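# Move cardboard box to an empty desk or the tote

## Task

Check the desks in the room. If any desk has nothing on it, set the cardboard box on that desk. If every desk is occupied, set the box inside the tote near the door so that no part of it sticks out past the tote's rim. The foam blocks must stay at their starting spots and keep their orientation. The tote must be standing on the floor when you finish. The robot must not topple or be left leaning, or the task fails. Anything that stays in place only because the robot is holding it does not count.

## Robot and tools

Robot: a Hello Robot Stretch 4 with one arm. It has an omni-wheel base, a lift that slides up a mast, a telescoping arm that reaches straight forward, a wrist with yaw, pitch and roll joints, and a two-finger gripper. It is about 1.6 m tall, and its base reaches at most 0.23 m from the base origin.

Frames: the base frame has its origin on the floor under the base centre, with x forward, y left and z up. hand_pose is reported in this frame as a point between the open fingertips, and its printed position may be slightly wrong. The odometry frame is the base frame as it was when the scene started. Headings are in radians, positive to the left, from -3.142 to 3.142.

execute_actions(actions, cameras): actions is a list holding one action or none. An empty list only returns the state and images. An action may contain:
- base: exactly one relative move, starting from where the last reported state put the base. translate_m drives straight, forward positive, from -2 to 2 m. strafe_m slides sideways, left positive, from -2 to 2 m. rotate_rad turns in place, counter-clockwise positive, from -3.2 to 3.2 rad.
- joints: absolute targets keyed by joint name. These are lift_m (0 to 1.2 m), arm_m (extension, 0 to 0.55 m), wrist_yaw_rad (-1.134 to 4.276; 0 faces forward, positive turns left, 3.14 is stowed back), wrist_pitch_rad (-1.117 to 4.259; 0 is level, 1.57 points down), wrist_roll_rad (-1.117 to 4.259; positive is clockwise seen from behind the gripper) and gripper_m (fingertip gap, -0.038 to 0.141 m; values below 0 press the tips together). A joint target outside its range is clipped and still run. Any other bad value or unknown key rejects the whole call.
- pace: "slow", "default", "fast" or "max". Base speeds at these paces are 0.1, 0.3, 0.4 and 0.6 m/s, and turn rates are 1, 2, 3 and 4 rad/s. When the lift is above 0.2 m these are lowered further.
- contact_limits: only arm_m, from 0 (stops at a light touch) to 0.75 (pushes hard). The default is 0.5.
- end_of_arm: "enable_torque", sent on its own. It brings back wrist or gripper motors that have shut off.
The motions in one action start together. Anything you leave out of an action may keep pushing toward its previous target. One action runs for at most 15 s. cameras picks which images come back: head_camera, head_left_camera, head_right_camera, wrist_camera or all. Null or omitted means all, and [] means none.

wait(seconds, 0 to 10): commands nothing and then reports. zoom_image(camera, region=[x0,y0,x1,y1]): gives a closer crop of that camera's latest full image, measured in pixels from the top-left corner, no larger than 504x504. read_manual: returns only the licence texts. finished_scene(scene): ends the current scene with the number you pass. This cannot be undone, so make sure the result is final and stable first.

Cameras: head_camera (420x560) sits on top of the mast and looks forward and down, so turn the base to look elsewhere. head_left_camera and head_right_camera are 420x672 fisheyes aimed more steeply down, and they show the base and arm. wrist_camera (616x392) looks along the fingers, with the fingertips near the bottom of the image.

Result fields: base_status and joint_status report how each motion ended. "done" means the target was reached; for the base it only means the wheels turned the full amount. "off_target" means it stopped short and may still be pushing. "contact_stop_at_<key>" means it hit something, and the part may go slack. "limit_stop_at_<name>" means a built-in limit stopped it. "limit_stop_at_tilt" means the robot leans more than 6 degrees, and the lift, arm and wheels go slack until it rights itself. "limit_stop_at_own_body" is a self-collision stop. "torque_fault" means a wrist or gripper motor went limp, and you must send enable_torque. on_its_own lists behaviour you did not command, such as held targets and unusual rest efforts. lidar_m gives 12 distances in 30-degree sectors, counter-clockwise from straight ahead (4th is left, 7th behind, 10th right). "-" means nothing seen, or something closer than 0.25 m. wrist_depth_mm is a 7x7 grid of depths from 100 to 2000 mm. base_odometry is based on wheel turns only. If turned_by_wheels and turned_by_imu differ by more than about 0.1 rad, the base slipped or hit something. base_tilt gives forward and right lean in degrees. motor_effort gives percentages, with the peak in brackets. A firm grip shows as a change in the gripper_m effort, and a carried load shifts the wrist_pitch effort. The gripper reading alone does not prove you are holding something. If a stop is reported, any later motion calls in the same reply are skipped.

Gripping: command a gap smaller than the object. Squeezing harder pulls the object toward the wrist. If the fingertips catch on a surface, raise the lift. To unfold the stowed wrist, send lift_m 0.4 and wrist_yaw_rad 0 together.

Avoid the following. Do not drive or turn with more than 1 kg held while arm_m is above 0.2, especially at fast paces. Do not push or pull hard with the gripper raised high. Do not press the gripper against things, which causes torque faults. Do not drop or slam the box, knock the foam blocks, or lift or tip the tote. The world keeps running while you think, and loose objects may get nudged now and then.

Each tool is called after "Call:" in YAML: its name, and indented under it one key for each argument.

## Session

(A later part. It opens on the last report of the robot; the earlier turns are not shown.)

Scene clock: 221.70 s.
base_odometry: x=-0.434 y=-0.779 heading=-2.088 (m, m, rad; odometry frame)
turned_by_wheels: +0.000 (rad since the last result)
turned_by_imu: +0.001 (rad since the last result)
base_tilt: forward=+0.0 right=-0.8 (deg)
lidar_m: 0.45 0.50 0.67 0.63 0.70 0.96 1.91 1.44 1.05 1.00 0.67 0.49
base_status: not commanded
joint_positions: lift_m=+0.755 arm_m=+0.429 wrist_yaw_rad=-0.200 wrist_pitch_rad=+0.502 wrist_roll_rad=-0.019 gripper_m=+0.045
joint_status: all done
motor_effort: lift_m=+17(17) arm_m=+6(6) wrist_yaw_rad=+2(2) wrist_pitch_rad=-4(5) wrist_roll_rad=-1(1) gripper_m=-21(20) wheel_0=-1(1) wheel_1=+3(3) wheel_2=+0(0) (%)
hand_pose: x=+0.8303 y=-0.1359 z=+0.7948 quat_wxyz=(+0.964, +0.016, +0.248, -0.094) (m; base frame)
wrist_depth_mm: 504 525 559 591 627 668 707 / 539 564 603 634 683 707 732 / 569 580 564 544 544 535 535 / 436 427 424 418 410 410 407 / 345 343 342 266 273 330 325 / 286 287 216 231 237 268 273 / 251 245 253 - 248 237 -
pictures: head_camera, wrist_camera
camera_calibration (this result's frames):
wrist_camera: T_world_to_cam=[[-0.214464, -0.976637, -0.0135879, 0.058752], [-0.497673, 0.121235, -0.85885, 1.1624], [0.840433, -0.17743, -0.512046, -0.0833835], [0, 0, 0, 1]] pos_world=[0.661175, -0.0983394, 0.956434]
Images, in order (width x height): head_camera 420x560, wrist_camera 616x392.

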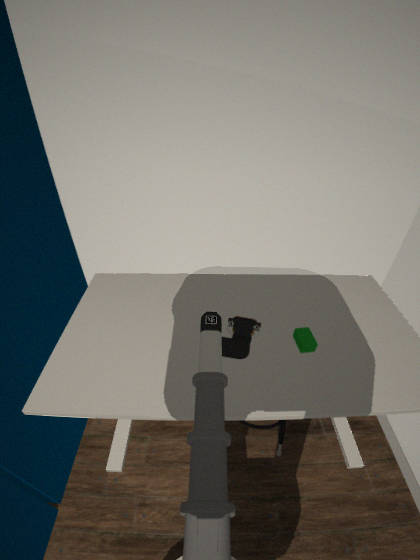

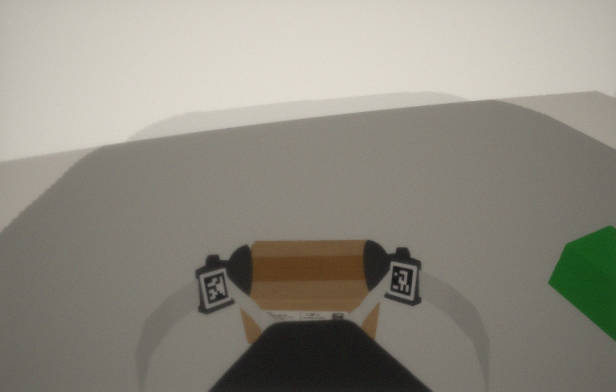

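Gripped (effort -21). Lift.

Call:
execute_actions:
  actions:
    - {"joints": {"lift_m": 0.86}}
  cameras: ["head_camera", "wrist_camera"]

Scene clock: 225.20 s.
base_odometry: x=-0.434 y=-0.779 heading=-2.088 (m, m, rad; odometry frame)
turned_by_wheels: +0.000 (rad since the last result)
turned_by_imu: +0.001 (rad since the last result)
base_tilt: forward=+0.0 right=-0.8 (deg)
lidar_m: 0.46 0.50 0.65 0.65 0.68 0.96 1.88 1.46 1.06 1.00 0.69 0.48
base_status: not commanded
joint_positions: lift_m=+0.860 arm_m=+0.429 wrist_yaw_rad=-0.200 wrist_pitch_rad=+0.502 wrist_roll_rad=-0.019 gripper_m=+0.045
joint_status: all done
motor_effort: lift_m=+25(26) arm_m=+6(6) wrist_yaw_rad=+3(4) wrist_pitch_rad=-6(8) wrist_roll_rad=+1(0) gripper_m=-5(18) wheel_0=-1(1) wheel_1=+3(3) wheel_2=+0(0) (%)
hand_pose: x=+0.8302 y=-0.1360 z=+0.8990 quat_wxyz=(+0.964, +0.016, +0.248, -0.094) (m; base frame)
wrist_depth_mm: 508 530 564 597 627 668 707 / 535 569 597 640 676 723 759 / 585 615 654 699 732 759 778 / 621 627 615 615 603 597 591 / 504 504 500 492 488 480 469 / 415 418 394 399 382 404 397 / 362 355 359 - 362 336 312
pictures: head_camera, wrist_camera
camera_calibration (this result's frames):
wrist_camera: T_world_to_cam=[[-0.21475, -0.976575, -0.0135754, 0.0603312], [-0.49814, 0.121476, -0.858545, 1.252], [0.840083, -0.17761, -0.512558, -0.0292171], [0, 0, 0, 1]] pos_world=[0.661172, -0.0983595, 1.06074]
Images, in order (width x height): head_camera 420x560, wrist_camera 616x392.

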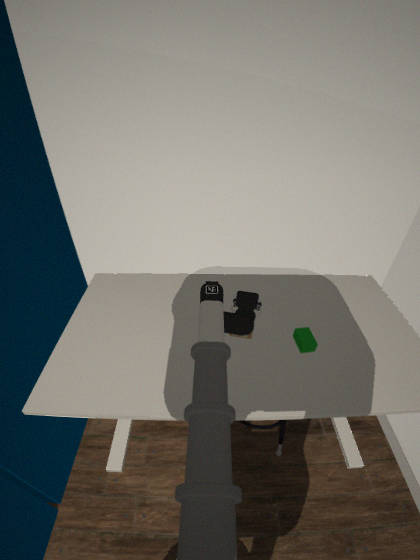

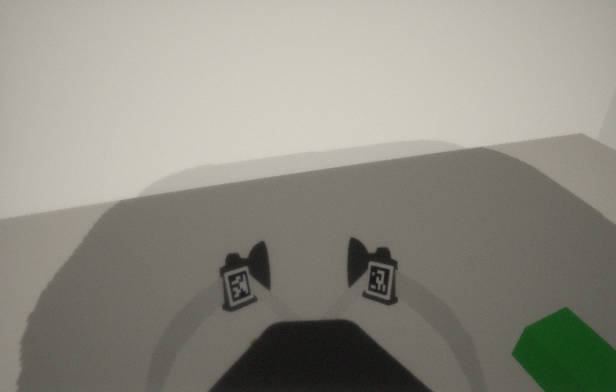

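Call:
execute_actions:
  actions:
    - {"joints": {"arm_m": 0.27, "gripper_m": 0.14}}
  cameras: ["head_camera", "wrist_camera"]

Scene clock: 236.63 s.
base_odometry: x=-0.434 y=-0.779 heading=-2.088 (m, m, rad; odometry frame)
turned_by_wheels: +0.000 (rad since the last result)
turned_by_imu: +0.001 (rad since the last result)
base_tilt: forward=+0.0 right=-0.8 (deg)
lidar_m: 0.47 0.50 0.63 0.65 0.68 0.97 1.92 1.48 1.07 1.00 0.69 0.49
base_status: not commanded
joint_positions: lift_m=+0.860 arm_m=+0.271 wrist_yaw_rad=-0.200 wrist_pitch_rad=+0.502 wrist_roll_rad=-0.019 gripper_m=+0.140
joint_status: all done
motor_effort: lift_m=+25(25) arm_m=-6(7) wrist_yaw_rad=+2(2) wrist_pitch_rad=-9(5) wrist_roll_rad=+1(0) gripper_m=+0(5) wheel_0=-1(1) wheel_1=+3(3) wheel_2=+0(0) (%)
hand_pose: x=+0.6725 y=-0.1359 z=+0.8991 quat_wxyz=(+0.964, +0.016, +0.248, -0.094) (m; base frame)
wrist_depth_mm: 640 654 699 741 788 831 891 / 676 707 759 798 831 917 960 / 732 768 798 788 768 778 778 / 627 627 615 615 603 597 591 / 504 504 484 462 492 413 473 / 418 404 389 167 397 392 399 / 364 355 368 - 362 345 349
pictures: head_camera, wrist_camera
camera_calibration (this result's frames):
wrist_camera: T_world_to_cam=[[-0.214638, -0.976599, -0.0135763, 0.0264043], [-0.498093, 0.121407, -0.858583, 1.17343], [0.840139, -0.177522, -0.512496, 0.103222], [0, 0, 0, 1]] pos_world=[0.503425, -0.0983522, 1.06075]
Images, in order (width x height): head_camera 420x560, wrist_camera 616x392.

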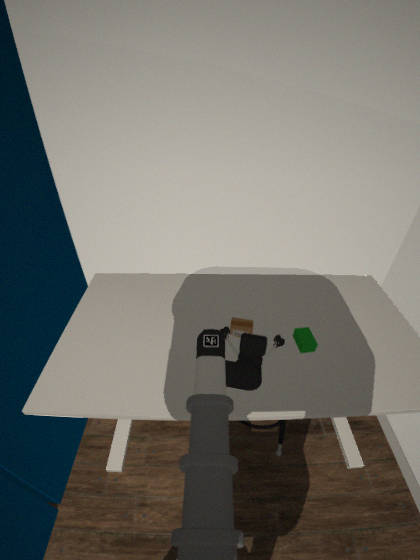

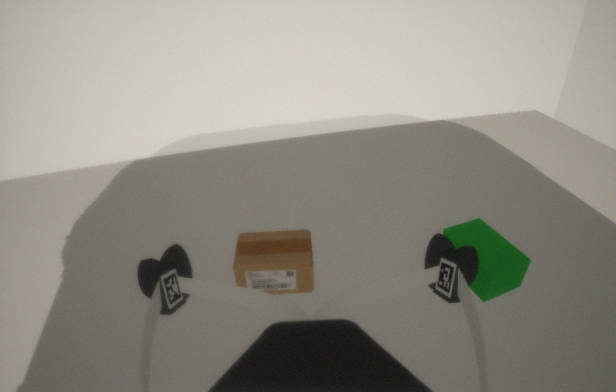

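Call:
execute_actions:
  actions:
    - {"joints": {"wrist_pitch_rad": 0.8, "lift_m": 0.88}}
  cameras: []

Call:
execute_actions:
  actions:
    - {"joints": {"arm_m": 0.47}}
  cameras: ["head_camera", "wrist_camera"]

Scene clock: 261.00 s.
base_odometry: x=-0.434 y=-0.779 heading=-2.088 (m, m, rad; odometry frame)
turned_by_wheels: +0.000 (rad since the last result)
turned_by_imu: +0.001 (rad since the last result)
base_tilt: forward=+0.0 right=-0.7 (deg)
lidar_m: 0.46 0.48 0.63 0.65 0.66 0.97 1.90 1.47 1.08 1.00 0.68 0.50
base_status: not commanded
joint_positions: lift_m=+0.880 arm_m=+0.271 wrist_yaw_rad=-0.200 wrist_pitch_rad=+0.801 wrist_roll_rad=-0.019 gripper_m=+0.140
joint_status: all done
motor_effort: lift_m=+25(26) arm_m=-6(6) wrist_yaw_rad=+2(2) wrist_pitch_rad=-2(2) wrist_roll_rad=+1(0) gripper_m=+1(2) wheel_0=-1(1) wheel_1=+3(3) wheel_2=+0(0) (%)
hand_pose: x=+0.6214 y=-0.1256 z=+0.8507 quat_wxyz=(+0.917, +0.030, +0.389, -0.088) (m; base frame)
wrist_depth_mm: 683 691 691 691 683 683 676 / 609 591 585 580 580 574 574 / 504 504 480 462 484 433 488 / 436 433 427 430 424 421 424 / 382 384 382 382 379 364 373 / 343 334 329 167 332 329 332 / 314 307 315 - 312 303 304
pictures: none
No camera images: the call's "cameras" was empty. Leave "cameras" out to get every camera's image.

Scene clock: 262.70 s.
base_odometry: x=-0.434 y=-0.779 heading=-2.088 (m, m, rad; odometry frame)
turned_by_wheels: +0.000 (rad since the last result)
turned_by_imu: +0.000 (rad since the last result)
base_tilt: forward=+0.0 right=-0.8 (deg)
lidar_m: 0.44 0.49 0.65 0.66 0.67 0.95 1.92 1.46 1.07 0.99 0.69 0.48
base_status: not commanded
joint_positions: lift_m=+0.880 arm_m=+0.469 wrist_yaw_rad=-0.200 wrist_pitch_rad=+0.801 wrist_roll_rad=-0.019 gripper_m=+0.140
joint_status: all done
motor_effort: lift_m=+24(24) arm_m=+6(7) wrist_yaw_rad=+2(2) wrist_pitch_rad=-3(3) wrist_roll_rad=-1(1) gripper_m=-2(0) wheel_0=-1(1) wheel_1=+3(3) wheel_2=+0(0) (%)
hand_pose: x=+0.8191 y=-0.1255 z=+0.8507 quat_wxyz=(+0.917, +0.030, +0.389, -0.088) (m; base frame)
wrist_depth_mm: 508 535 574 609 640 668 676 / 559 580 580 574 574 574 569 / 508 496 496 488 488 484 484 / 436 433 430 427 427 424 421 / 382 384 379 379 375 368 349 / 342 336 329 168 327 327 319 / 314 307 315 - 312 304 306
pictures: head_camera, wrist_camera
camera_calibration (this result's frames):
wrist_camera: T_world_to_cam=[[-0.217666, -0.975989, -0.00817729, 0.0653411], [-0.723941, 0.167062, -0.669327, 1.23336], [0.654622, -0.13977, -0.742923, 0.309811], [0, 0, 0, 1]] pos_world=[0.704296, -0.0989739, 1.05622]
Images, in order (width x height): head_camera 420x560, wrist_camera 616x392.

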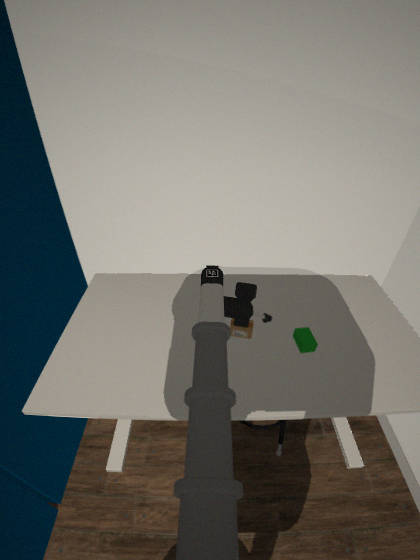

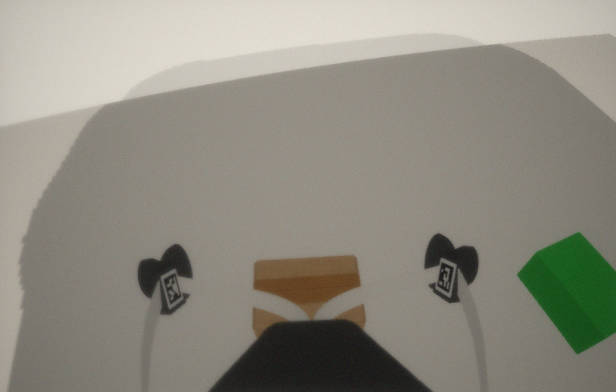

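Call:
execute_actions:
  actions:
    - {"joints": {"arm_m": 0.498}}
  cameras: []

Call:
execute_actions:
  actions:
    - {"joints": {"lift_m": 0.79}, "pace": "slow"}
  cameras: ["head_camera", "wrist_camera"]

Scene clock: 275.77 s.
base_odometry: x=-0.434 y=-0.779 heading=-2.088 (m, m, rad; odometry frame)
turned_by_wheels: +0.000 (rad since the last result)
turned_by_imu: +0.001 (rad since the last result)
base_tilt: forward=+0.0 right=-0.8 (deg)
lidar_m: 0.43 0.49 0.66 0.67 0.71 0.99 1.91 1.47 1.05 1.01 0.68 0.49
base_status: not commanded
joint_positions: lift_m=+0.880 arm_m=+0.497 wrist_yaw_rad=-0.200 wrist_pitch_rad=+0.802 wrist_roll_rad=-0.019 gripper_m=+0.140
joint_status: all done
motor_effort: lift_m=+25(25) arm_m=+7(7) wrist_yaw_rad=+2(2) wrist_pitch_rad=-3(2) wrist_roll_rad=-1(0) gripper_m=-2(0) wheel_0=-1(1) wheel_1=+3(3) wheel_2=+0(0) (%)
hand_pose: x=+0.8471 y=-0.1255 z=+0.8507 quat_wxyz=(+0.916, +0.030, +0.389, -0.088) (m; base frame)
wrist_depth_mm: 480 504 544 580 615 654 683 / 530 549 585 580 574 574 574 / 508 500 492 492 488 488 484 / 436 430 430 430 424 421 418 / 384 384 382 377 377 366 370 / 338 336 327 167 324 327 317 / 312 306 315 - 312 301 304
pictures: none
No camera images: the call's "cameras" was empty. Leave "cameras" out to get every camera's image.

Scene clock: 277.40 s.
base_odometry: x=-0.434 y=-0.779 heading=-2.088 (m, m, rad; odometry frame)
turned_by_wheels: +0.000 (rad since the last result)
turned_by_imu: +0.000 (rad since the last result)
base_tilt: forward=+0.0 right=-0.7 (deg)
lidar_m: 0.45 0.47 0.65 0.65 0.68 0.95 1.89 1.44 1.06 1.00 0.68 0.50
base_status: not commanded
joint_positions: lift_m=+0.790 arm_m=+0.497 wrist_yaw_rad=-0.200 wrist_pitch_rad=+0.802 wrist_roll_rad=-0.019 gripper_m=+0.140
joint_status: all done
motor_effort: lift_m=+17(25) arm_m=+6(7) wrist_yaw_rad=+2(2) wrist_pitch_rad=-4(5) wrist_roll_rad=+0(0) gripper_m=-1(0) wheel_0=-1(1) wheel_1=+3(3) wheel_2=+0(0) (%)
hand_pose: x=+0.8471 y=-0.1255 z=+0.7613 quat_wxyz=(+0.916, +0.030, +0.389, -0.088) (m; base frame)
wrist_depth_mm: 480 504 517 500 500 504 496 / 439 433 421 418 415 418 421 / 366 364 357 355 355 351 353 / 317 315 312 310 309 307 306 / 278 278 272 219 226 266 271 / 248 244 207 167 207 237 240 / 228 224 229 - 227 220 -
pictures: head_camera, wrist_camera
camera_calibration (this result's frames):
wrist_camera: T_world_to_cam=[[-0.217737, -0.975973, -0.00817718, 0.0707556], [-0.723933, 0.167115, -0.669323, 1.19383], [0.654608, -0.139817, -0.742926, 0.225098], [0, 0, 0, 1]] pos_world=[0.732305, -0.0989785, 0.966865]
Images, in order (width x height): head_camera 420x560, wrist_camera 616x392.

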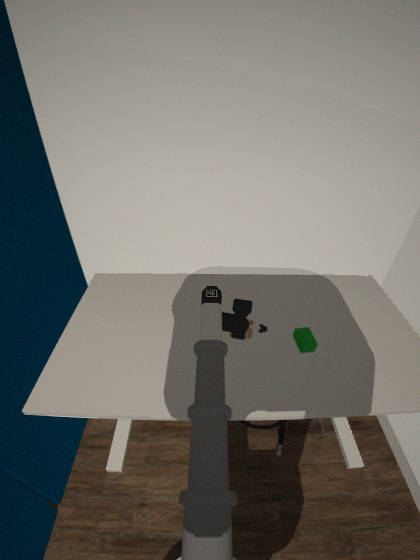

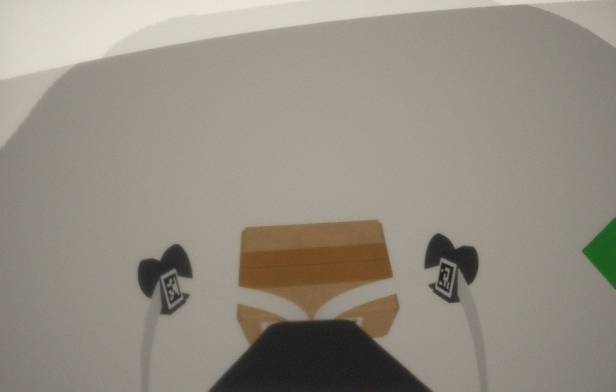

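Call:
execute_actions:
  actions:
    - {"joints": {"gripper_m": 0.04}}
  cameras: ["wrist_camera"]

Call:
execute_actions:
  actions:
    - {"joints": {"lift_m": 0.88}}
  cameras: ["head_camera", "wrist_camera"]

Scene clock: 285.63 s.
base_odometry: x=-0.434 y=-0.779 heading=-2.088 (m, m, rad; odometry frame)
turned_by_wheels: +0.000 (rad since the last result)
turned_by_imu: +0.001 (rad since the last result)
base_tilt: forward=+0.0 right=-0.7 (deg)
lidar_m: 0.44 0.50 0.66 0.64 0.69 0.95 1.93 1.47 1.05 1.01 0.69 0.50
base_status: not commanded
joint_positions: lift_m=+0.790 arm_m=+0.497 wrist_yaw_rad=-0.200 wrist_pitch_rad=+0.802 wrist_roll_rad=-0.019 gripper_m=+0.040
joint_status: all done
motor_effort: lift_m=+18(17) arm_m=+7(6) wrist_yaw_rad=+3(2) wrist_pitch_rad=-5(5) wrist_roll_rad=+0(1) gripper_m=-22(22) wheel_0=-1(1) wheel_1=+3(3) wheel_2=+0(0) (%)
hand_pose: x=+0.8470 y=-0.1255 z=+0.7612 quat_wxyz=(+0.916, +0.030, +0.389, -0.088) (m; base frame)
wrist_depth_mm: 480 504 521 500 492 500 492 / 436 424 421 421 415 415 418 / 364 362 362 355 355 351 351 / 315 315 312 310 309 304 306 / 278 278 211 205 209 273 270 / 248 242 188 185 190 234 242 / 227 224 224 - 226 220 -
pictures: wrist_camera
camera_calibration (this result's frames):
wrist_camera: T_world_to_cam=[[-0.217744, -0.975972, -0.00816993, 0.0707537], [-0.724175, 0.167168, -0.669049, 1.19371], [0.654338, -0.139765, -0.743174, 0.225508], [0, 0, 0, 1]] pos_world=[0.732305, -0.0989787, 0.966823]
Images, in order (width x height): wrist_camera 616x392.

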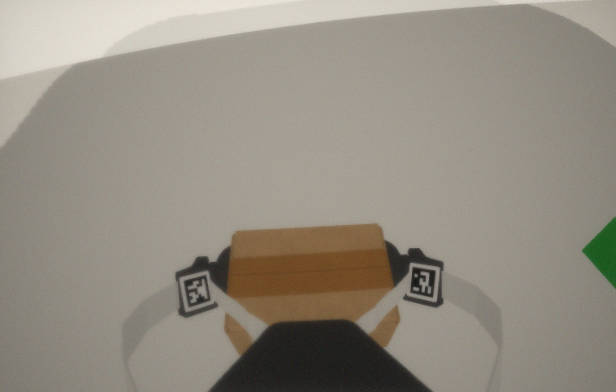

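Scene clock: 287.00 s.
base_odometry: x=-0.434 y=-0.779 heading=-2.088 (m, m, rad; odometry frame)
turned_by_wheels: +0.000 (rad since the last result)
turned_by_imu: +0.000 (rad since the last result)
base_tilt: forward=+0.0 right=-0.8 (deg)
lidar_m: 0.43 0.49 0.66 0.65 0.69 0.93 1.88 1.47 1.06 1.01 0.68 0.47
base_status: not commanded
joint_positions: lift_m=+0.880 arm_m=+0.497 wrist_yaw_rad=-0.200 wrist_pitch_rad=+0.802 wrist_roll_rad=-0.019 gripper_m=+0.040
joint_status: all done
motor_effort: lift_m=+25(30) arm_m=+6(6) wrist_yaw_rad=+2(2) wrist_pitch_rad=-5(7) wrist_roll_rad=+0(0) gripper_m=-22(24) wheel_0=-1(1) wheel_1=+3(3) wheel_2=+0(0) (%)
hand_pose: x=+0.8470 y=-0.1255 z=+0.8505 quat_wxyz=(+0.916, +0.030, +0.389, -0.088) (m; base frame)
wrist_depth_mm: 484 508 544 580 615 647 676 / 525 554 574 574 574 574 574 / 504 496 492 492 484 484 484 / 433 433 433 427 427 421 421 / 379 379 211 206 209 375 370 / 340 332 189 184 190 322 319 / 312 307 309 - 310 306 304
pictures: head_camera, wrist_camera
camera_calibration (this result's frames):
wrist_camera: T_world_to_cam=[[-0.217746, -0.975971, -0.00816607, 0.0714811], [-0.724304, 0.167194, -0.668902, 1.25343], [0.654195, -0.139736, -0.743305, 0.292148], [0, 0, 0, 1]] pos_world=[0.732307, -0.0989786, 1.05616]
Images, in order (width x height): head_camera 420x560, wrist_camera 616x392.

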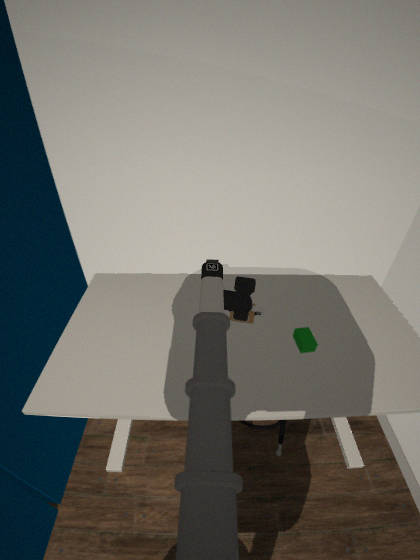

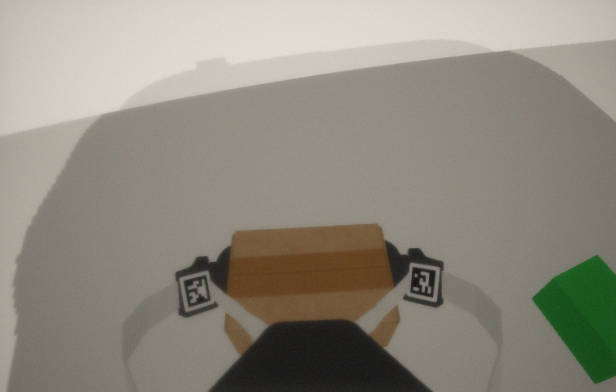

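Call:
execute_actions:
  actions:
    - {"joints": {"arm_m": 0.02, "wrist_yaw_rad": 0.0}, "base": {"strafe_m": 0.2}}
  cameras: []

Call:
execute_actions:
  actions:
    - {"base": {"translate_m": -1.45}, "pace": "fast"}
  cameras: []

Call:
execute_actions:
  actions:
    - {"base": {"rotate_rad": 1.55}}
  cameras: ["head_camera", "wrist_camera", "head_right_camera"]

Scene clock: 305.27 s.
base_odometry: x=-0.260 y=-0.878 heading=-2.088 (m, m, rad; odometry frame)
turned_by_wheels: +0.000 (rad since the last result)
turned_by_imu: +0.001 (rad since the last result)
base_tilt: forward=+0.0 right=-0.7 (deg)
lidar_m: 0.45 0.49 0.50 0.45 0.48 0.70 2.43 1.78 1.25 1.19 0.67 0.49
base_status: done
joint_positions: lift_m=+0.880 arm_m=+0.021 wrist_yaw_rad=+0.000 wrist_pitch_rad=+0.802 wrist_roll_rad=-0.019 gripper_m=+0.040
joint_status: all done
motor_effort: lift_m=+25(25) arm_m=-6(7) wrist_yaw_rad=+2(5) wrist_pitch_rad=-7(9) wrist_roll_rad=+1(0) gripper_m=-22(24) wheel_0=+0(12) wheel_1=+0(11) wheel_2=+0(5) (%)
hand_pose: x=+0.3925 y=-0.0874 z=+0.8505 quat_wxyz=(+0.921, -0.009, +0.391, +0.004) (m; base frame)
wrist_depth_mm: 759 723 707 683 683 691 676 / 609 597 580 574 569 574 569 / 508 504 496 496 488 488 484 / 436 433 433 427 427 421 424 / 392 392 211 206 209 768 1138 / 778 1008 189 184 190 1025 1060 / 788 991 960 - 991 976 960
pictures: none
No camera images: the call's "cameras" was empty. Leave "cameras" out to get every camera's image.

Scene clock: 310.40 s.
base_odometry: x=+0.458 y=+0.382 heading=-2.089 (m, m, rad; odometry frame)
turned_by_wheels: +0.000 (rad since the last result)
turned_by_imu: +0.004 (rad since the last result)
base_tilt: forward=+0.0 right=-0.8 (deg)
lidar_m: 1.90 0.66 0.46 0.43 1.46 1.07 0.97 1.04 0.76 1.23 1.24 1.76
base_status: done
joint_positions: lift_m=+0.880 arm_m=+0.021 wrist_yaw_rad=+0.000 wrist_pitch_rad=+0.802 wrist_roll_rad=-0.019 gripper_m=+0.040
joint_status: not commanded
motor_effort: lift_m=+24(25) arm_m=-6(6) wrist_yaw_rad=+2(2) wrist_pitch_rad=-7(7) wrist_roll_rad=+0(0) gripper_m=-25(23) wheel_0=-3(8) wheel_1=-2(7) wheel_2=+2(13) (%)
hand_pose: x=+0.3925 y=-0.0874 z=+0.8505 quat_wxyz=(+0.921, -0.009, +0.390, +0.004) (m; base frame)
wrist_depth_mm: 788 1182 - - - - 1576 / 788 1182 1808 1808 1808 1863 1576 / 788 1182 1576 1576 1618 1576 1499 / 788 1138 1336 1336 1336 1366 1308 / 788 1138 211 205 209 1205 1160 / 759 946 188 184 189 1042 1060 / 741 976 991 - 976 960 991
pictures: none
No camera images: the call's "cameras" was empty. Leave "cameras" out to get every camera's image.

Scene clock: 312.47 s.
base_odometry: x=+0.458 y=+0.382 heading=-0.539 (m, m, rad; odometry frame)
turned_by_wheels: +1.549 (rad since the last result)
turned_by_imu: +1.569 (rad since the last result)
base_tilt: forward=-0.1 right=-0.8 (deg)
lidar_m: 0.41 1.52 1.08 0.97 0.79 0.75 1.23 1.26 1.68 1.90 0.67 0.47
base_status: done
joint_positions: lift_m=+0.880 arm_m=+0.021 wrist_yaw_rad=+0.000 wrist_pitch_rad=+0.802 wrist_roll_rad=-0.019 gripper_m=+0.040
joint_status: not commanded
motor_effort: lift_m=+24(24) arm_m=-6(6) wrist_yaw_rad=+2(2) wrist_pitch_rad=-5(5) wrist_roll_rad=+0(0) gripper_m=-22(22) wheel_0=-4(10) wheel_1=-1(9) wheel_2=-2(11) (%)
hand_pose: x=+0.3926 y=-0.0874 z=+0.8506 quat_wxyz=(+0.921, -0.009, +0.390, +0.004) (m; base frame)
wrist_depth_mm: 187 189 194 198 201 202 - / 208 213 219 223 226 229 231 / 248 246 252 258 264 268 272 / 1397 289 298 304 314 322 332 / 1255 392 211 206 209 402 418 / 1078 1078 189 185 190 512 580 / 1025 960 976 - 699 788 831
pictures: head_camera, head_right_camera, wrist_camera
camera_calibration (this result's frames):
wrist_camera: T_world_to_cam=[[-0.0194191, -0.999778, -0.0081679, -0.070192], [-0.743119, 0.0198984, -0.668863, 0.91248], [0.668877, -0.00691902, -0.743341, 0.60067], [0, 0, 0, 1]] pos_world=[0.274944, -0.0841773, 1.05625]
Images, in order (width x height): head_camera 420x560, head_right_camera 420x672, wrist_camera 616x392.

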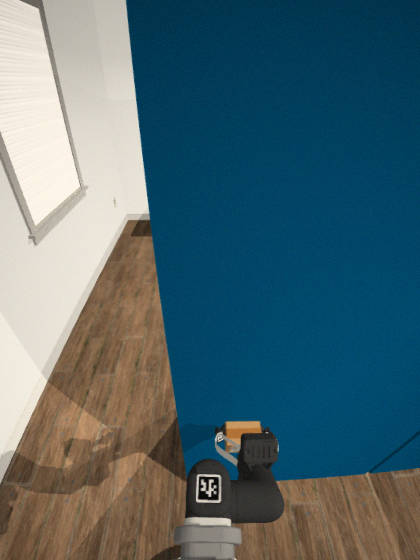

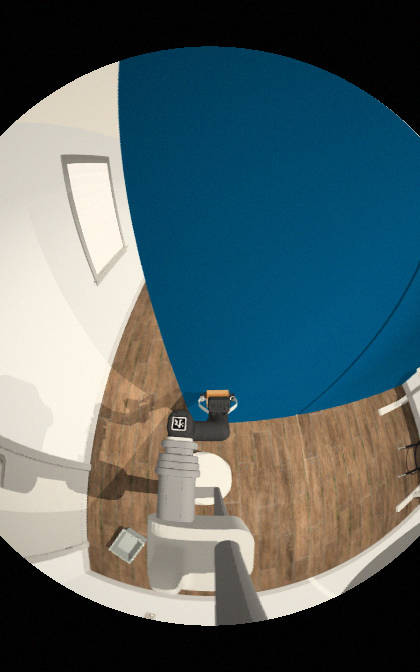

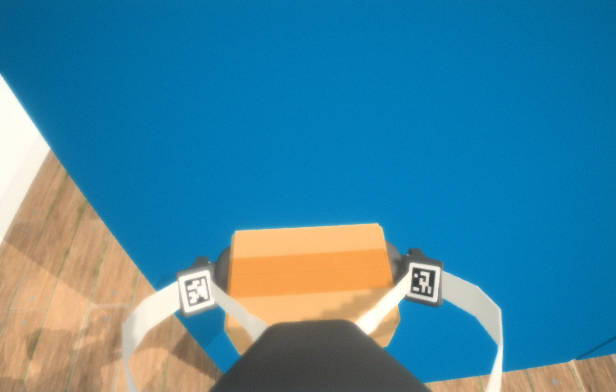

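Call:
execute_actions:
  actions:
    - {"base": {"strafe_m": 0.52}}
  cameras: ["head_camera", "head_right_camera"]

Scene clock: 322.17 s.
base_odometry: x=+0.725 y=+0.828 heading=-0.540 (m, m, rad; odometry frame)
turned_by_wheels: +0.000 (rad since the last result)
turned_by_imu: +0.002 (rad since the last result)
base_tilt: forward=-0.1 right=-0.8 (deg)
lidar_m: 2.18 0.76 0.53 0.48 0.47 0.67 0.63 1.31 1.71 1.98 0.65 0.61
base_status: done
joint_positions: lift_m=+0.880 arm_m=+0.021 wrist_yaw_rad=+0.000 wrist_pitch_rad=+0.802 wrist_roll_rad=-0.019 gripper_m=+0.040
joint_status: not commanded
motor_effort: lift_m=+24(24) arm_m=-6(6) wrist_yaw_rad=+2(3) wrist_pitch_rad=-7(7) wrist_roll_rad=-1(0) gripper_m=-21(22) wheel_0=-1(10) wheel_1=+0(10) wheel_2=+0(1) (%)
hand_pose: x=+0.3926 y=-0.0874 z=+0.8506 quat_wxyz=(+0.921, -0.009, +0.390, +0.004) (m; base frame)
wrist_depth_mm: 904 1366 - - - 609 452 / 891 1366 1863 1808 1808 634 459 / 917 1366 1576 1576 1576 647 462 / 878 1308 1397 1397 1308 661 469 / 878 1182 211 205 209 676 473 / 854 1078 189 184 189 591 521 / 842 976 991 - 976 798 768
pictures: head_camera, head_right_camera
Images, in order (width x height): head_camera 420x560, head_right_camera 420x672.

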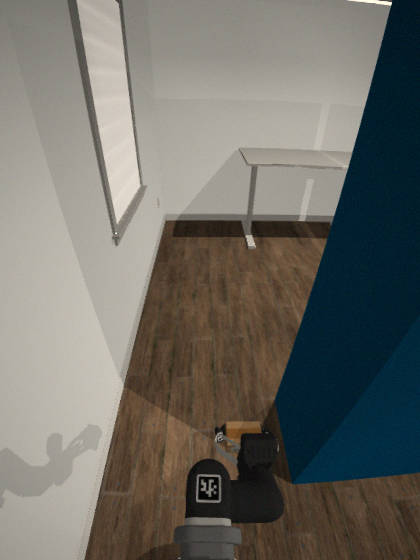

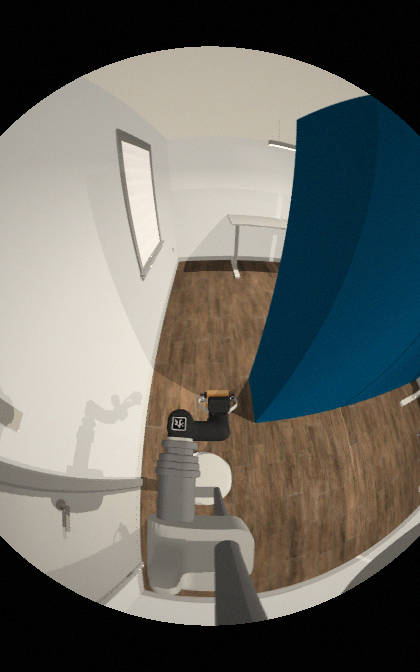

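Call:
execute_actions:
  actions:
    - {"base": {"rotate_rad": 0.03}}
  cameras: []

Call:
execute_actions:
  actions:
    - {"base": {"translate_m": 1.8}, "pace": "fast"}
  cameras: ["head_camera", "head_right_camera"]

Scene clock: 336.23 s.
base_odometry: x=+0.725 y=+0.828 heading=-0.510 (m, m, rad; odometry frame)
turned_by_wheels: +0.029 (rad since the last result)
turned_by_imu: +0.030 (rad since the last result)
base_tilt: forward=+0.0 right=-0.8 (deg)
lidar_m: 2.06 0.70 0.50 0.45 0.46 0.71 0.72 1.30 1.75 1.79 0.62 0.59
base_status: done
joint_positions: lift_m=+0.880 arm_m=+0.021 wrist_yaw_rad=+0.000 wrist_pitch_rad=+0.802 wrist_roll_rad=-0.019 gripper_m=+0.040
joint_status: not commanded
motor_effort: lift_m=+24(23) arm_m=-6(6) wrist_yaw_rad=+2(1) wrist_pitch_rad=-6(8) wrist_roll_rad=+0(0) gripper_m=-22(24) wheel_0=-4(6) wheel_1=-2(6) wheel_2=-3(3) (%)
hand_pose: x=+0.3926 y=-0.0874 z=+0.8506 quat_wxyz=(+0.921, -0.009, +0.390, +0.004) (m; base frame)
wrist_depth_mm: 854 1308 - - - - 480 / 842 1281 1808 1756 1863 676 477 / 854 1281 1537 1537 1537 691 484 / 854 1281 1366 1397 1366 699 488 / 842 1160 211 205 209 715 492 / 831 1025 189 185 190 574 517 / 820 991 991 - 991 768 676
pictures: none
No camera images: the call's "cameras" was empty. Leave "cameras" out to get every camera's image.

Scene clock: 342.27 s.
base_odometry: x=+2.296 y=-0.051 heading=-0.510 (m, m, rad; odometry frame)
turned_by_wheels: +0.000 (rad since the last result)
turned_by_imu: -0.001 (rad since the last result)
base_tilt: forward=+0.0 right=-0.7 (deg)
lidar_m: 1.50 0.70 0.51 0.47 0.50 0.74 1.95 0.97 1.22 2.38 1.24 0.97
base_status: done
joint_positions: lift_m=+0.880 arm_m=+0.021 wrist_yaw_rad=+0.000 wrist_pitch_rad=+0.802 wrist_roll_rad=-0.019 gripper_m=+0.040
joint_status: not commanded
motor_effort: lift_m=+23(24) arm_m=-6(6) wrist_yaw_rad=+2(2) wrist_pitch_rad=-6(7) wrist_roll_rad=-1(1) gripper_m=-25(21) wheel_0=+2(8) wheel_1=+3(9) wheel_2=-2(9) (%)
hand_pose: x=+0.3925 y=-0.0874 z=+0.8506 quat_wxyz=(+0.921, -0.009, +0.390, +0.004) (m; base frame)
wrist_depth_mm: 878 1336 1430 1397 1430 1430 1430 / 891 1336 1537 1576 1618 1618 1661 / 891 1336 1537 1537 1537 1537 1537 / 891 1281 1397 1366 1336 1336 1336 / 866 1182 211 206 210 1205 1182 / 866 1042 189 185 189 1042 1060 / 831 991 976 - 991 976 991
pictures: head_camera, head_right_camera
Images, in order (width x height): head_camera 420x560, head_right_camera 420x672.

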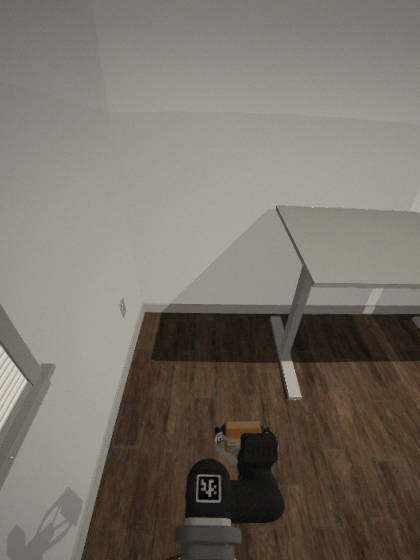

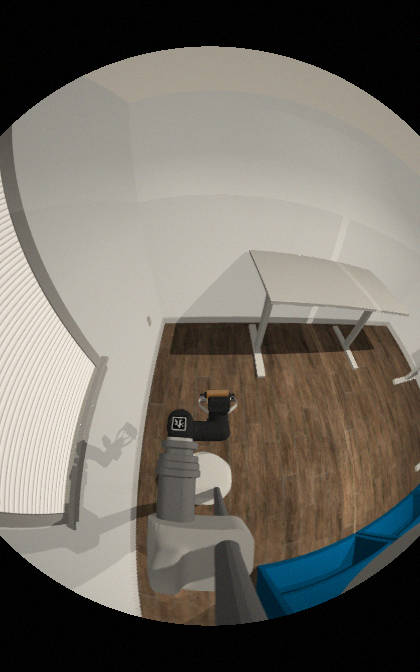

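Call:
execute_actions:
  actions:
    - {"base": {"strafe_m": -1.1}, "pace": "fast"}
  cameras: ["head_camera", "head_right_camera", "wrist_camera"]

Scene clock: 355.13 s.
base_odometry: x=+1.758 y=-1.011 heading=-0.510 (m, m, rad; odometry frame)
turned_by_wheels: +0.000 (rad since the last result)
turned_by_imu: -0.001 (rad since the last result)
base_tilt: forward=-0.1 right=-0.8 (deg)
lidar_m: 0.85 0.88 1.68 1.59 1.67 0.92 0.86 0.90 1.20 1.29 1.34 0.92
base_status: done
joint_positions: lift_m=+0.880 arm_m=+0.021 wrist_yaw_rad=+0.000 wrist_pitch_rad=+0.802 wrist_roll_rad=-0.019 gripper_m=+0.040
joint_status: not commanded
motor_effort: lift_m=+23(23) arm_m=-6(6) wrist_yaw_rad=+3(2) wrist_pitch_rad=-7(7) wrist_roll_rad=+0(1) gripper_m=-23(23) wheel_0=+2(14) wheel_1=+1(14) wheel_2=+0(2) (%)
hand_pose: x=+0.3925 y=-0.0874 z=+0.8506 quat_wxyz=(+0.921, -0.009, +0.390, +0.004) (m; base frame)
wrist_depth_mm: 991 1430 1397 1464 1464 1430 1464 / 1576 1499 1618 1618 1618 1618 1661 / 1618 1576 1618 1537 1618 1499 1537 / 1397 1397 1366 1366 1366 1336 1336 / 1229 1205 211 205 209 1205 1182 / 1098 1078 189 185 189 1025 1060 / 1008 991 976 - 1008 960 976
pictures: head_camera, head_right_camera, wrist_camera
camera_calibration (this result's frames):
wrist_camera: T_world_to_cam=[[-0.0195718, -0.999775, -0.00816529, -0.0701656], [-0.743206, 0.020011, -0.668763, 0.912395], [0.668776, -0.00702039, -0.743431, 0.600814], [0, 0, 0, 1]] pos_world=[0.274914, -0.0841898, 1.05627]
Images, in order (width x height): head_camera 420x560, head_right_camera 420x672, wrist_camera 616x392.

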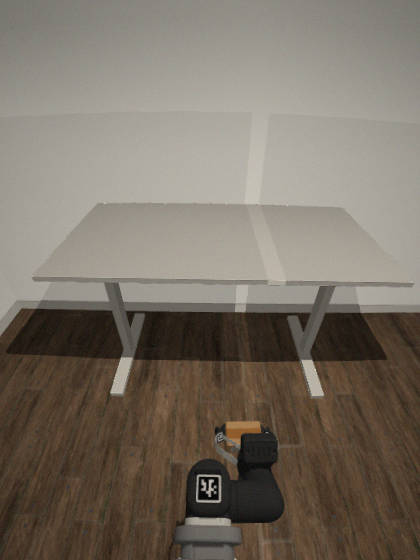

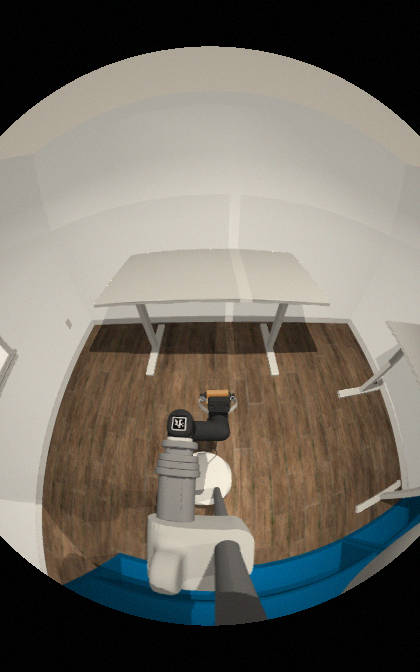

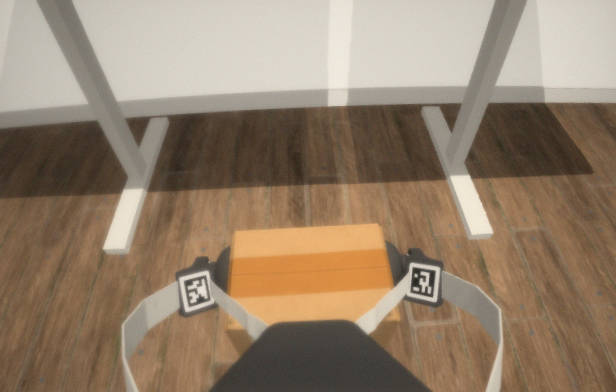

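Call:
execute_actions:
  actions:
    - {"joints": {"lift_m": 1.12}}
  cameras: ["wrist_camera"]

Scene clock: 366.33 s.
base_odometry: x=+1.758 y=-1.011 heading=-0.510 (m, m, rad; odometry frame)
turned_by_wheels: +0.000 (rad since the last result)
turned_by_imu: +0.001 (rad since the last result)
base_tilt: forward=-0.1 right=-0.8 (deg)
lidar_m: 0.87 0.90 1.68 1.59 1.69 0.91 0.87 0.87 1.23 1.30 1.39 0.90
base_status: not commanded
joint_positions: lift_m=+1.120 arm_m=+0.021 wrist_yaw_rad=+0.000 wrist_pitch_rad=+0.802 wrist_roll_rad=-0.019 gripper_m=+0.040
joint_status: all done
motor_effort: lift_m=+25(23) arm_m=-6(6) wrist_yaw_rad=+2(3) wrist_pitch_rad=-6(4) wrist_roll_rad=+1(0) gripper_m=-23(23) wheel_0=+2(2) wheel_1=+2(2) wheel_2=+0(0) (%)
hand_pose: x=+0.3925 y=-0.0874 z=+1.0905 quat_wxyz=(+0.921, -0.009, +0.390, +0.004) (m; base frame)
wrist_depth_mm: 741 741 723 707 715 715 707 / 1060 1138 1618 1618 1661 1576 1708 / 1808 1756 1808 1863 1808 1808 1863 / 1661 1661 1708 1661 1708 1618 1661 / 1499 1499 211 205 208 1499 1464 / 1336 1308 189 183 190 1255 1308 / 1229 1205 1229 - 1205 1205 1205
pictures: wrist_camera
camera_calibration (this result's frames):
wrist_camera: T_world_to_cam=[[-0.0195717, -0.999775, -0.00816534, -0.068207], [-0.743206, 0.020011, -0.668764, 1.07281], [0.668777, -0.00702032, -0.74343, 0.77914], [0, 0, 0, 1]] pos_world=[0.274914, -0.0841898, 1.29614]
Images, in order (width x height): wrist_camera 616x392.

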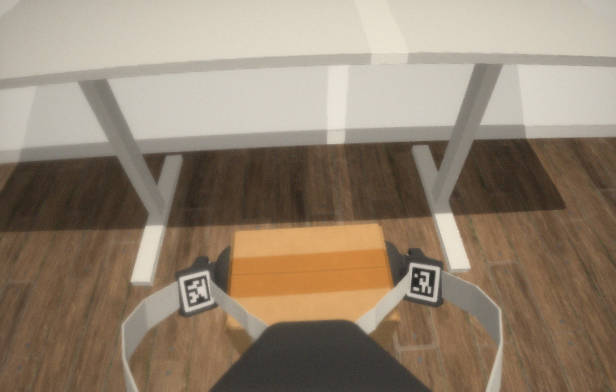

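Call:
execute_actions:
  actions:
    - {"base": {"translate_m": 0.4}, "joints": {"arm_m": 0.36}}
  cameras: ["head_camera", "wrist_camera"]

Scene clock: 374.43 s.
base_odometry: x=+2.108 y=-1.206 heading=-0.510 (m, m, rad; odometry frame)
turned_by_wheels: +0.000 (rad since the last result)
turned_by_imu: +0.001 (rad since the last result)
base_tilt: forward=+0.0 right=-0.7 (deg)
lidar_m: 0.47 0.51 0.72 1.59 1.68 1.31 1.25 1.27 1.39 1.29 0.68 0.51
base_status: done
joint_positions: lift_m=+1.120 arm_m=+0.359 wrist_yaw_rad=+0.000 wrist_pitch_rad=+0.802 wrist_roll_rad=-0.019 gripper_m=+0.040
joint_status: all done
motor_effort: lift_m=+24(25) arm_m=+6(6) wrist_yaw_rad=+1(2) wrist_pitch_rad=-6(7) wrist_roll_rad=+0(0) gripper_m=-26(23) wheel_0=+3(9) wheel_1=+2(7) wheel_2=-2(9) (%)
hand_pose: x=+0.7304 y=-0.0874 z=+1.0906 quat_wxyz=(+0.921, -0.009, +0.390, +0.004) (m; base frame)
wrist_depth_mm: 676 668 676 683 691 691 707 / 627 609 603 591 585 585 597 / 521 512 508 504 504 496 496 / 449 442 442 442 436 436 433 / 394 394 211 205 210 387 382 / 349 342 189 185 190 334 342 / 322 315 319 - 320 314 315
pictures: head_camera, wrist_camera
camera_calibration (this result's frames):
wrist_camera: T_world_to_cam=[[-0.0193415, -0.99978, -0.00816844, -0.0617139], [-0.743106, 0.0198409, -0.668879, 1.32397], [0.668894, -0.00686712, -0.743326, 0.553083], [0, 0, 0, 1]] pos_world=[0.612701, -0.0841709, 1.29619]
Images, in order (width x height): head_camera 420x560, wrist_camera 616x392.

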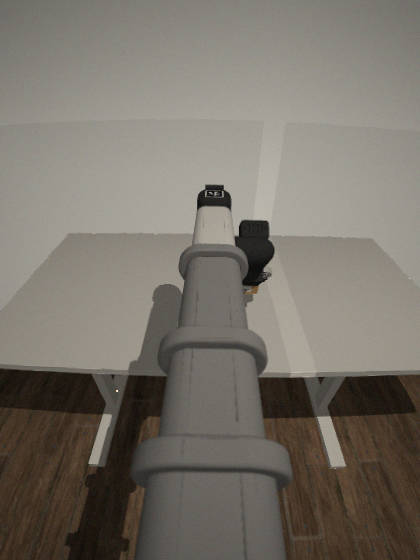

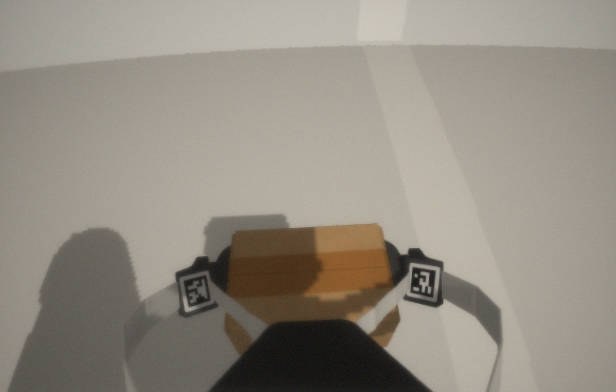

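Call:
execute_actions:
  actions:
    - {"joints": {"lift_m": 1.02}, "pace": "slow"}
  cameras: ["wrist_camera"]

Scene clock: 381.63 s.
base_odometry: x=+2.108 y=-1.206 heading=-0.510 (m, m, rad; odometry frame)
turned_by_wheels: +0.000 (rad since the last result)
turned_by_imu: +0.001 (rad since the last result)
base_tilt: forward=+0.0 right=-0.8 (deg)
lidar_m: 0.46 0.51 0.69 1.61 1.66 1.31 1.27 1.28 1.39 1.30 0.66 0.46
base_status: not commanded
joint_positions: lift_m=+1.020 arm_m=+0.359 wrist_yaw_rad=+0.000 wrist_pitch_rad=+0.802 wrist_roll_rad=-0.019 gripper_m=+0.040
joint_status: all done
motor_effort: lift_m=+17(20) arm_m=+6(6) wrist_yaw_rad=+2(2) wrist_pitch_rad=-5(3) wrist_roll_rad=+0(0) gripper_m=-20(23) wheel_0=+3(3) wheel_1=+1(2) wheel_2=-2(2) (%)
hand_pose: x=+0.7304 y=-0.0874 z=+0.9911 quat_wxyz=(+0.921, -0.009, +0.390, +0.004) (m; base frame)
wrist_depth_mm: 525 521 504 500 496 496 496 / 442 427 421 415 413 418 418 / 368 362 362 355 351 351 351 / 315 315 312 310 309 306 306 / 279 276 210 205 210 272 270 / 247 244 189 185 189 235 240 / 227 224 224 - 225 222 -
pictures: wrist_camera
camera_calibration (this result's frames):
wrist_camera: T_world_to_cam=[[-0.0193413, -0.99978, -0.00816825, -0.0625262], [-0.743106, 0.0198406, -0.668879, 1.25748], [0.668894, -0.00686709, -0.743326, 0.479187], [0, 0, 0, 1]] pos_world=[0.612704, -0.0841708, 1.19678]
Images, in order (width x height): wrist_camera 616x392.

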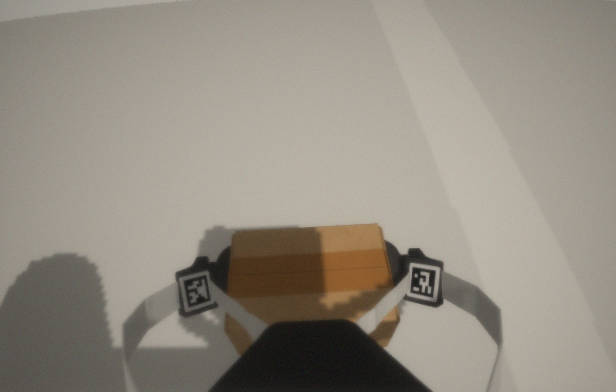

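Call:
execute_actions:
  actions:
    - {"joints": {"lift_m": 1.011}, "pace": "slow"}
  cameras: ["wrist_camera"]

Scene clock: 385.40 s.
base_odometry: x=+2.108 y=-1.206 heading=-0.510 (m, m, rad; odometry frame)
turned_by_wheels: +0.000 (rad since the last result)
turned_by_imu: +0.001 (rad since the last result)
base_tilt: forward=+0.0 right=-0.8 (deg)
lidar_m: 0.45 0.51 0.71 1.58 1.70 1.34 1.25 1.30 1.37 1.30 0.70 0.47
base_status: not commanded
joint_positions: lift_m=+1.011 arm_m=+0.359 wrist_yaw_rad=+0.000 wrist_pitch_rad=+0.802 wrist_roll_rad=-0.019 gripper_m=+0.040
joint_status: all done
motor_effort: lift_m=+17(11) arm_m=+6(6) wrist_yaw_rad=+1(1) wrist_pitch_rad=-5(5) wrist_roll_rad=+1(0) gripper_m=-21(21) wheel_0=+3(3) wheel_1=+2(2) wheel_2=-2(2) (%)
hand_pose: x=+0.7304 y=-0.0874 z=+0.9821 quat_wxyz=(+0.921, -0.009, +0.390, +0.004) (m; base frame)
wrist_depth_mm: 504 500 488 480 477 477 473 / 424 415 404 402 402 399 399 / 351 347 343 343 338 340 340 / 306 301 300 300 297 296 294 / 268 267 211 205 209 263 259 / 239 233 189 184 190 225 232 / 219 215 216 - 217 213 -
pictures: wrist_camera
camera_calibration (this result's frames):
wrist_camera: T_world_to_cam=[[-0.0193415, -0.99978, -0.00816836, -0.0625995], [-0.743106, 0.0198408, -0.668879, 1.25145], [0.668894, -0.00686718, -0.743326, 0.472491], [0, 0, 0, 1]] pos_world=[0.612704, -0.0841709, 1.18777]
Images, in order (width x height): wrist_camera 616x392.

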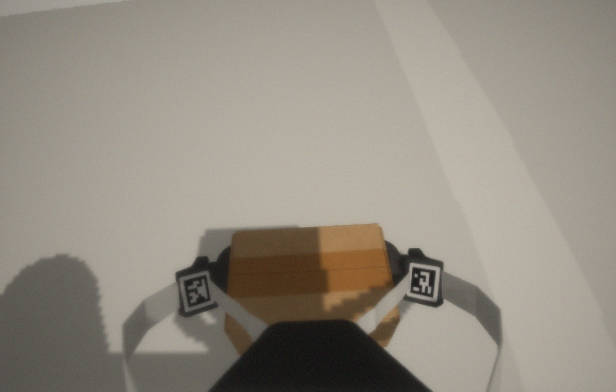

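Call:
execute_actions:
  actions:
    - {"joints": {"gripper_m": 0.14}, "pace": "slow"}
  cameras: ["wrist_camera"]

Call:
execute_actions:
  actions:
    - {"joints": {"lift_m": 1.12}}
  cameras: ["wrist_camera", "head_camera"]

Scene clock: 395.03 s.
base_odometry: x=+2.108 y=-1.206 heading=-0.510 (m, m, rad; odometry frame)
turned_by_wheels: +0.000 (rad since the last result)
turned_by_imu: +0.002 (rad since the last result)
base_tilt: forward=+0.0 right=-0.8 (deg)
lidar_m: 0.44 0.51 0.69 1.60 1.66 1.33 1.23 1.30 1.35 1.30 0.70 0.51
base_status: not commanded
joint_positions: lift_m=+1.011 arm_m=+0.359 wrist_yaw_rad=+0.000 wrist_pitch_rad=+0.801 wrist_roll_rad=-0.019 gripper_m=+0.140
joint_status: all done
motor_effort: lift_m=+18(18) arm_m=+6(7) wrist_yaw_rad=+3(5) wrist_pitch_rad=-3(6) wrist_roll_rad=+0(1) gripper_m=-1(23) wheel_0=+3(3) wheel_1=+2(1) wheel_2=-2(2) (%)
hand_pose: x=+0.7305 y=-0.0875 z=+0.9823 quat_wxyz=(+0.921, -0.009, +0.390, +0.004) (m; base frame)
wrist_depth_mm: 504 504 488 488 477 480 473 / 421 415 407 402 402 404 402 / 353 349 345 345 343 340 342 / 306 304 303 300 298 296 296 / 270 270 255 208 217 256 260 / 238 234 200 167 215 229 234 / 220 216 219 - 217 213 -
pictures: wrist_camera
camera_calibration (this result's frames):
wrist_camera: T_world_to_cam=[[-0.019919, -0.999768, -0.00818659, -0.0622719], [-0.742471, 0.0202755, -0.669572, 1.25194], [0.669582, -0.00725893, -0.742702, 0.471383], [0, 0, 0, 1]] pos_world=[0.612657, -0.0842194, 1.18785]
Images, in order (width x height): wrist_camera 616x392.

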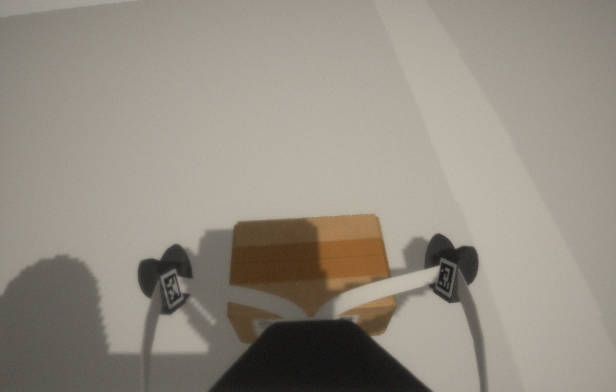

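Scene clock: 396.53 s.
base_odometry: x=+2.108 y=-1.206 heading=-0.510 (m, m, rad; odometry frame)
turned_by_wheels: +0.000 (rad since the last result)
turned_by_imu: +0.000 (rad since the last result)
base_tilt: forward=+0.0 right=-0.8 (deg)
lidar_m: 0.45 0.48 0.68 1.59 1.70 1.32 1.27 1.28 1.39 1.30 0.67 0.51
base_status: not commanded
joint_positions: lift_m=+1.120 arm_m=+0.359 wrist_yaw_rad=+0.000 wrist_pitch_rad=+0.801 wrist_roll_rad=-0.019 gripper_m=+0.140
joint_status: all done
motor_effort: lift_m=+25(24) arm_m=+6(6) wrist_yaw_rad=+4(3) wrist_pitch_rad=-3(4) wrist_roll_rad=+1(0) gripper_m=-1(1) wheel_0=+3(3) wheel_1=+2(2) wheel_2=-2(2) (%)
hand_pose: x=+0.7305 y=-0.0875 z=+1.0907 quat_wxyz=(+0.921, -0.009, +0.390, +0.004) (m; base frame)
wrist_depth_mm: 676 668 691 683 691 676 691 / 627 615 597 597 591 591 597 / 525 517 512 508 500 500 500 / 449 445 445 442 436 436 433 / 394 394 394 392 389 375 382 / 351 345 336 167 336 338 342 / 322 319 324 - 320 314 314
pictures: head_camera, wrist_camera
camera_calibration (this result's frames):
wrist_camera: T_world_to_cam=[[-0.019858, -0.999769, -0.00818396, -0.0614202], [-0.742569, 0.0202295, -0.669464, 1.32443], [0.669475, -0.00721707, -0.742799, 0.552068], [0, 0, 0, 1]] pos_world=[0.612664, -0.0842142, 1.29623]
Images, in order (width x height): head_camera 420x560, wrist_camera 616x392.

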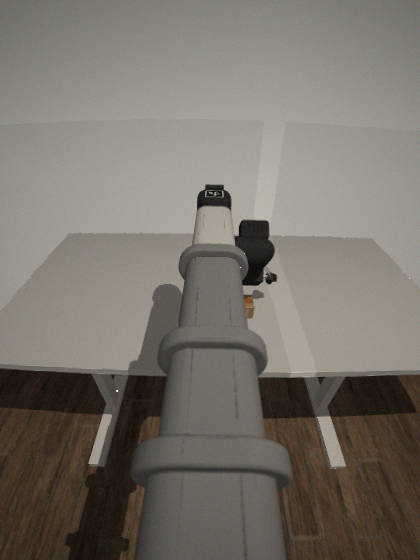

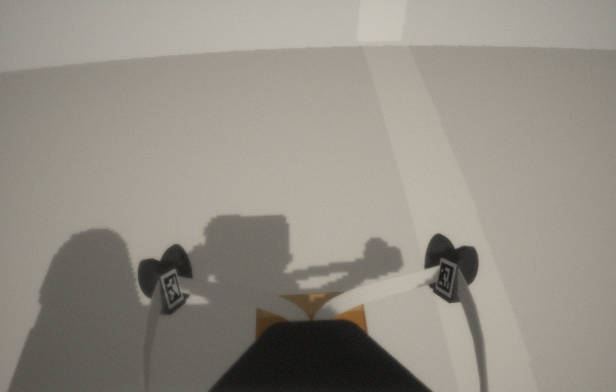

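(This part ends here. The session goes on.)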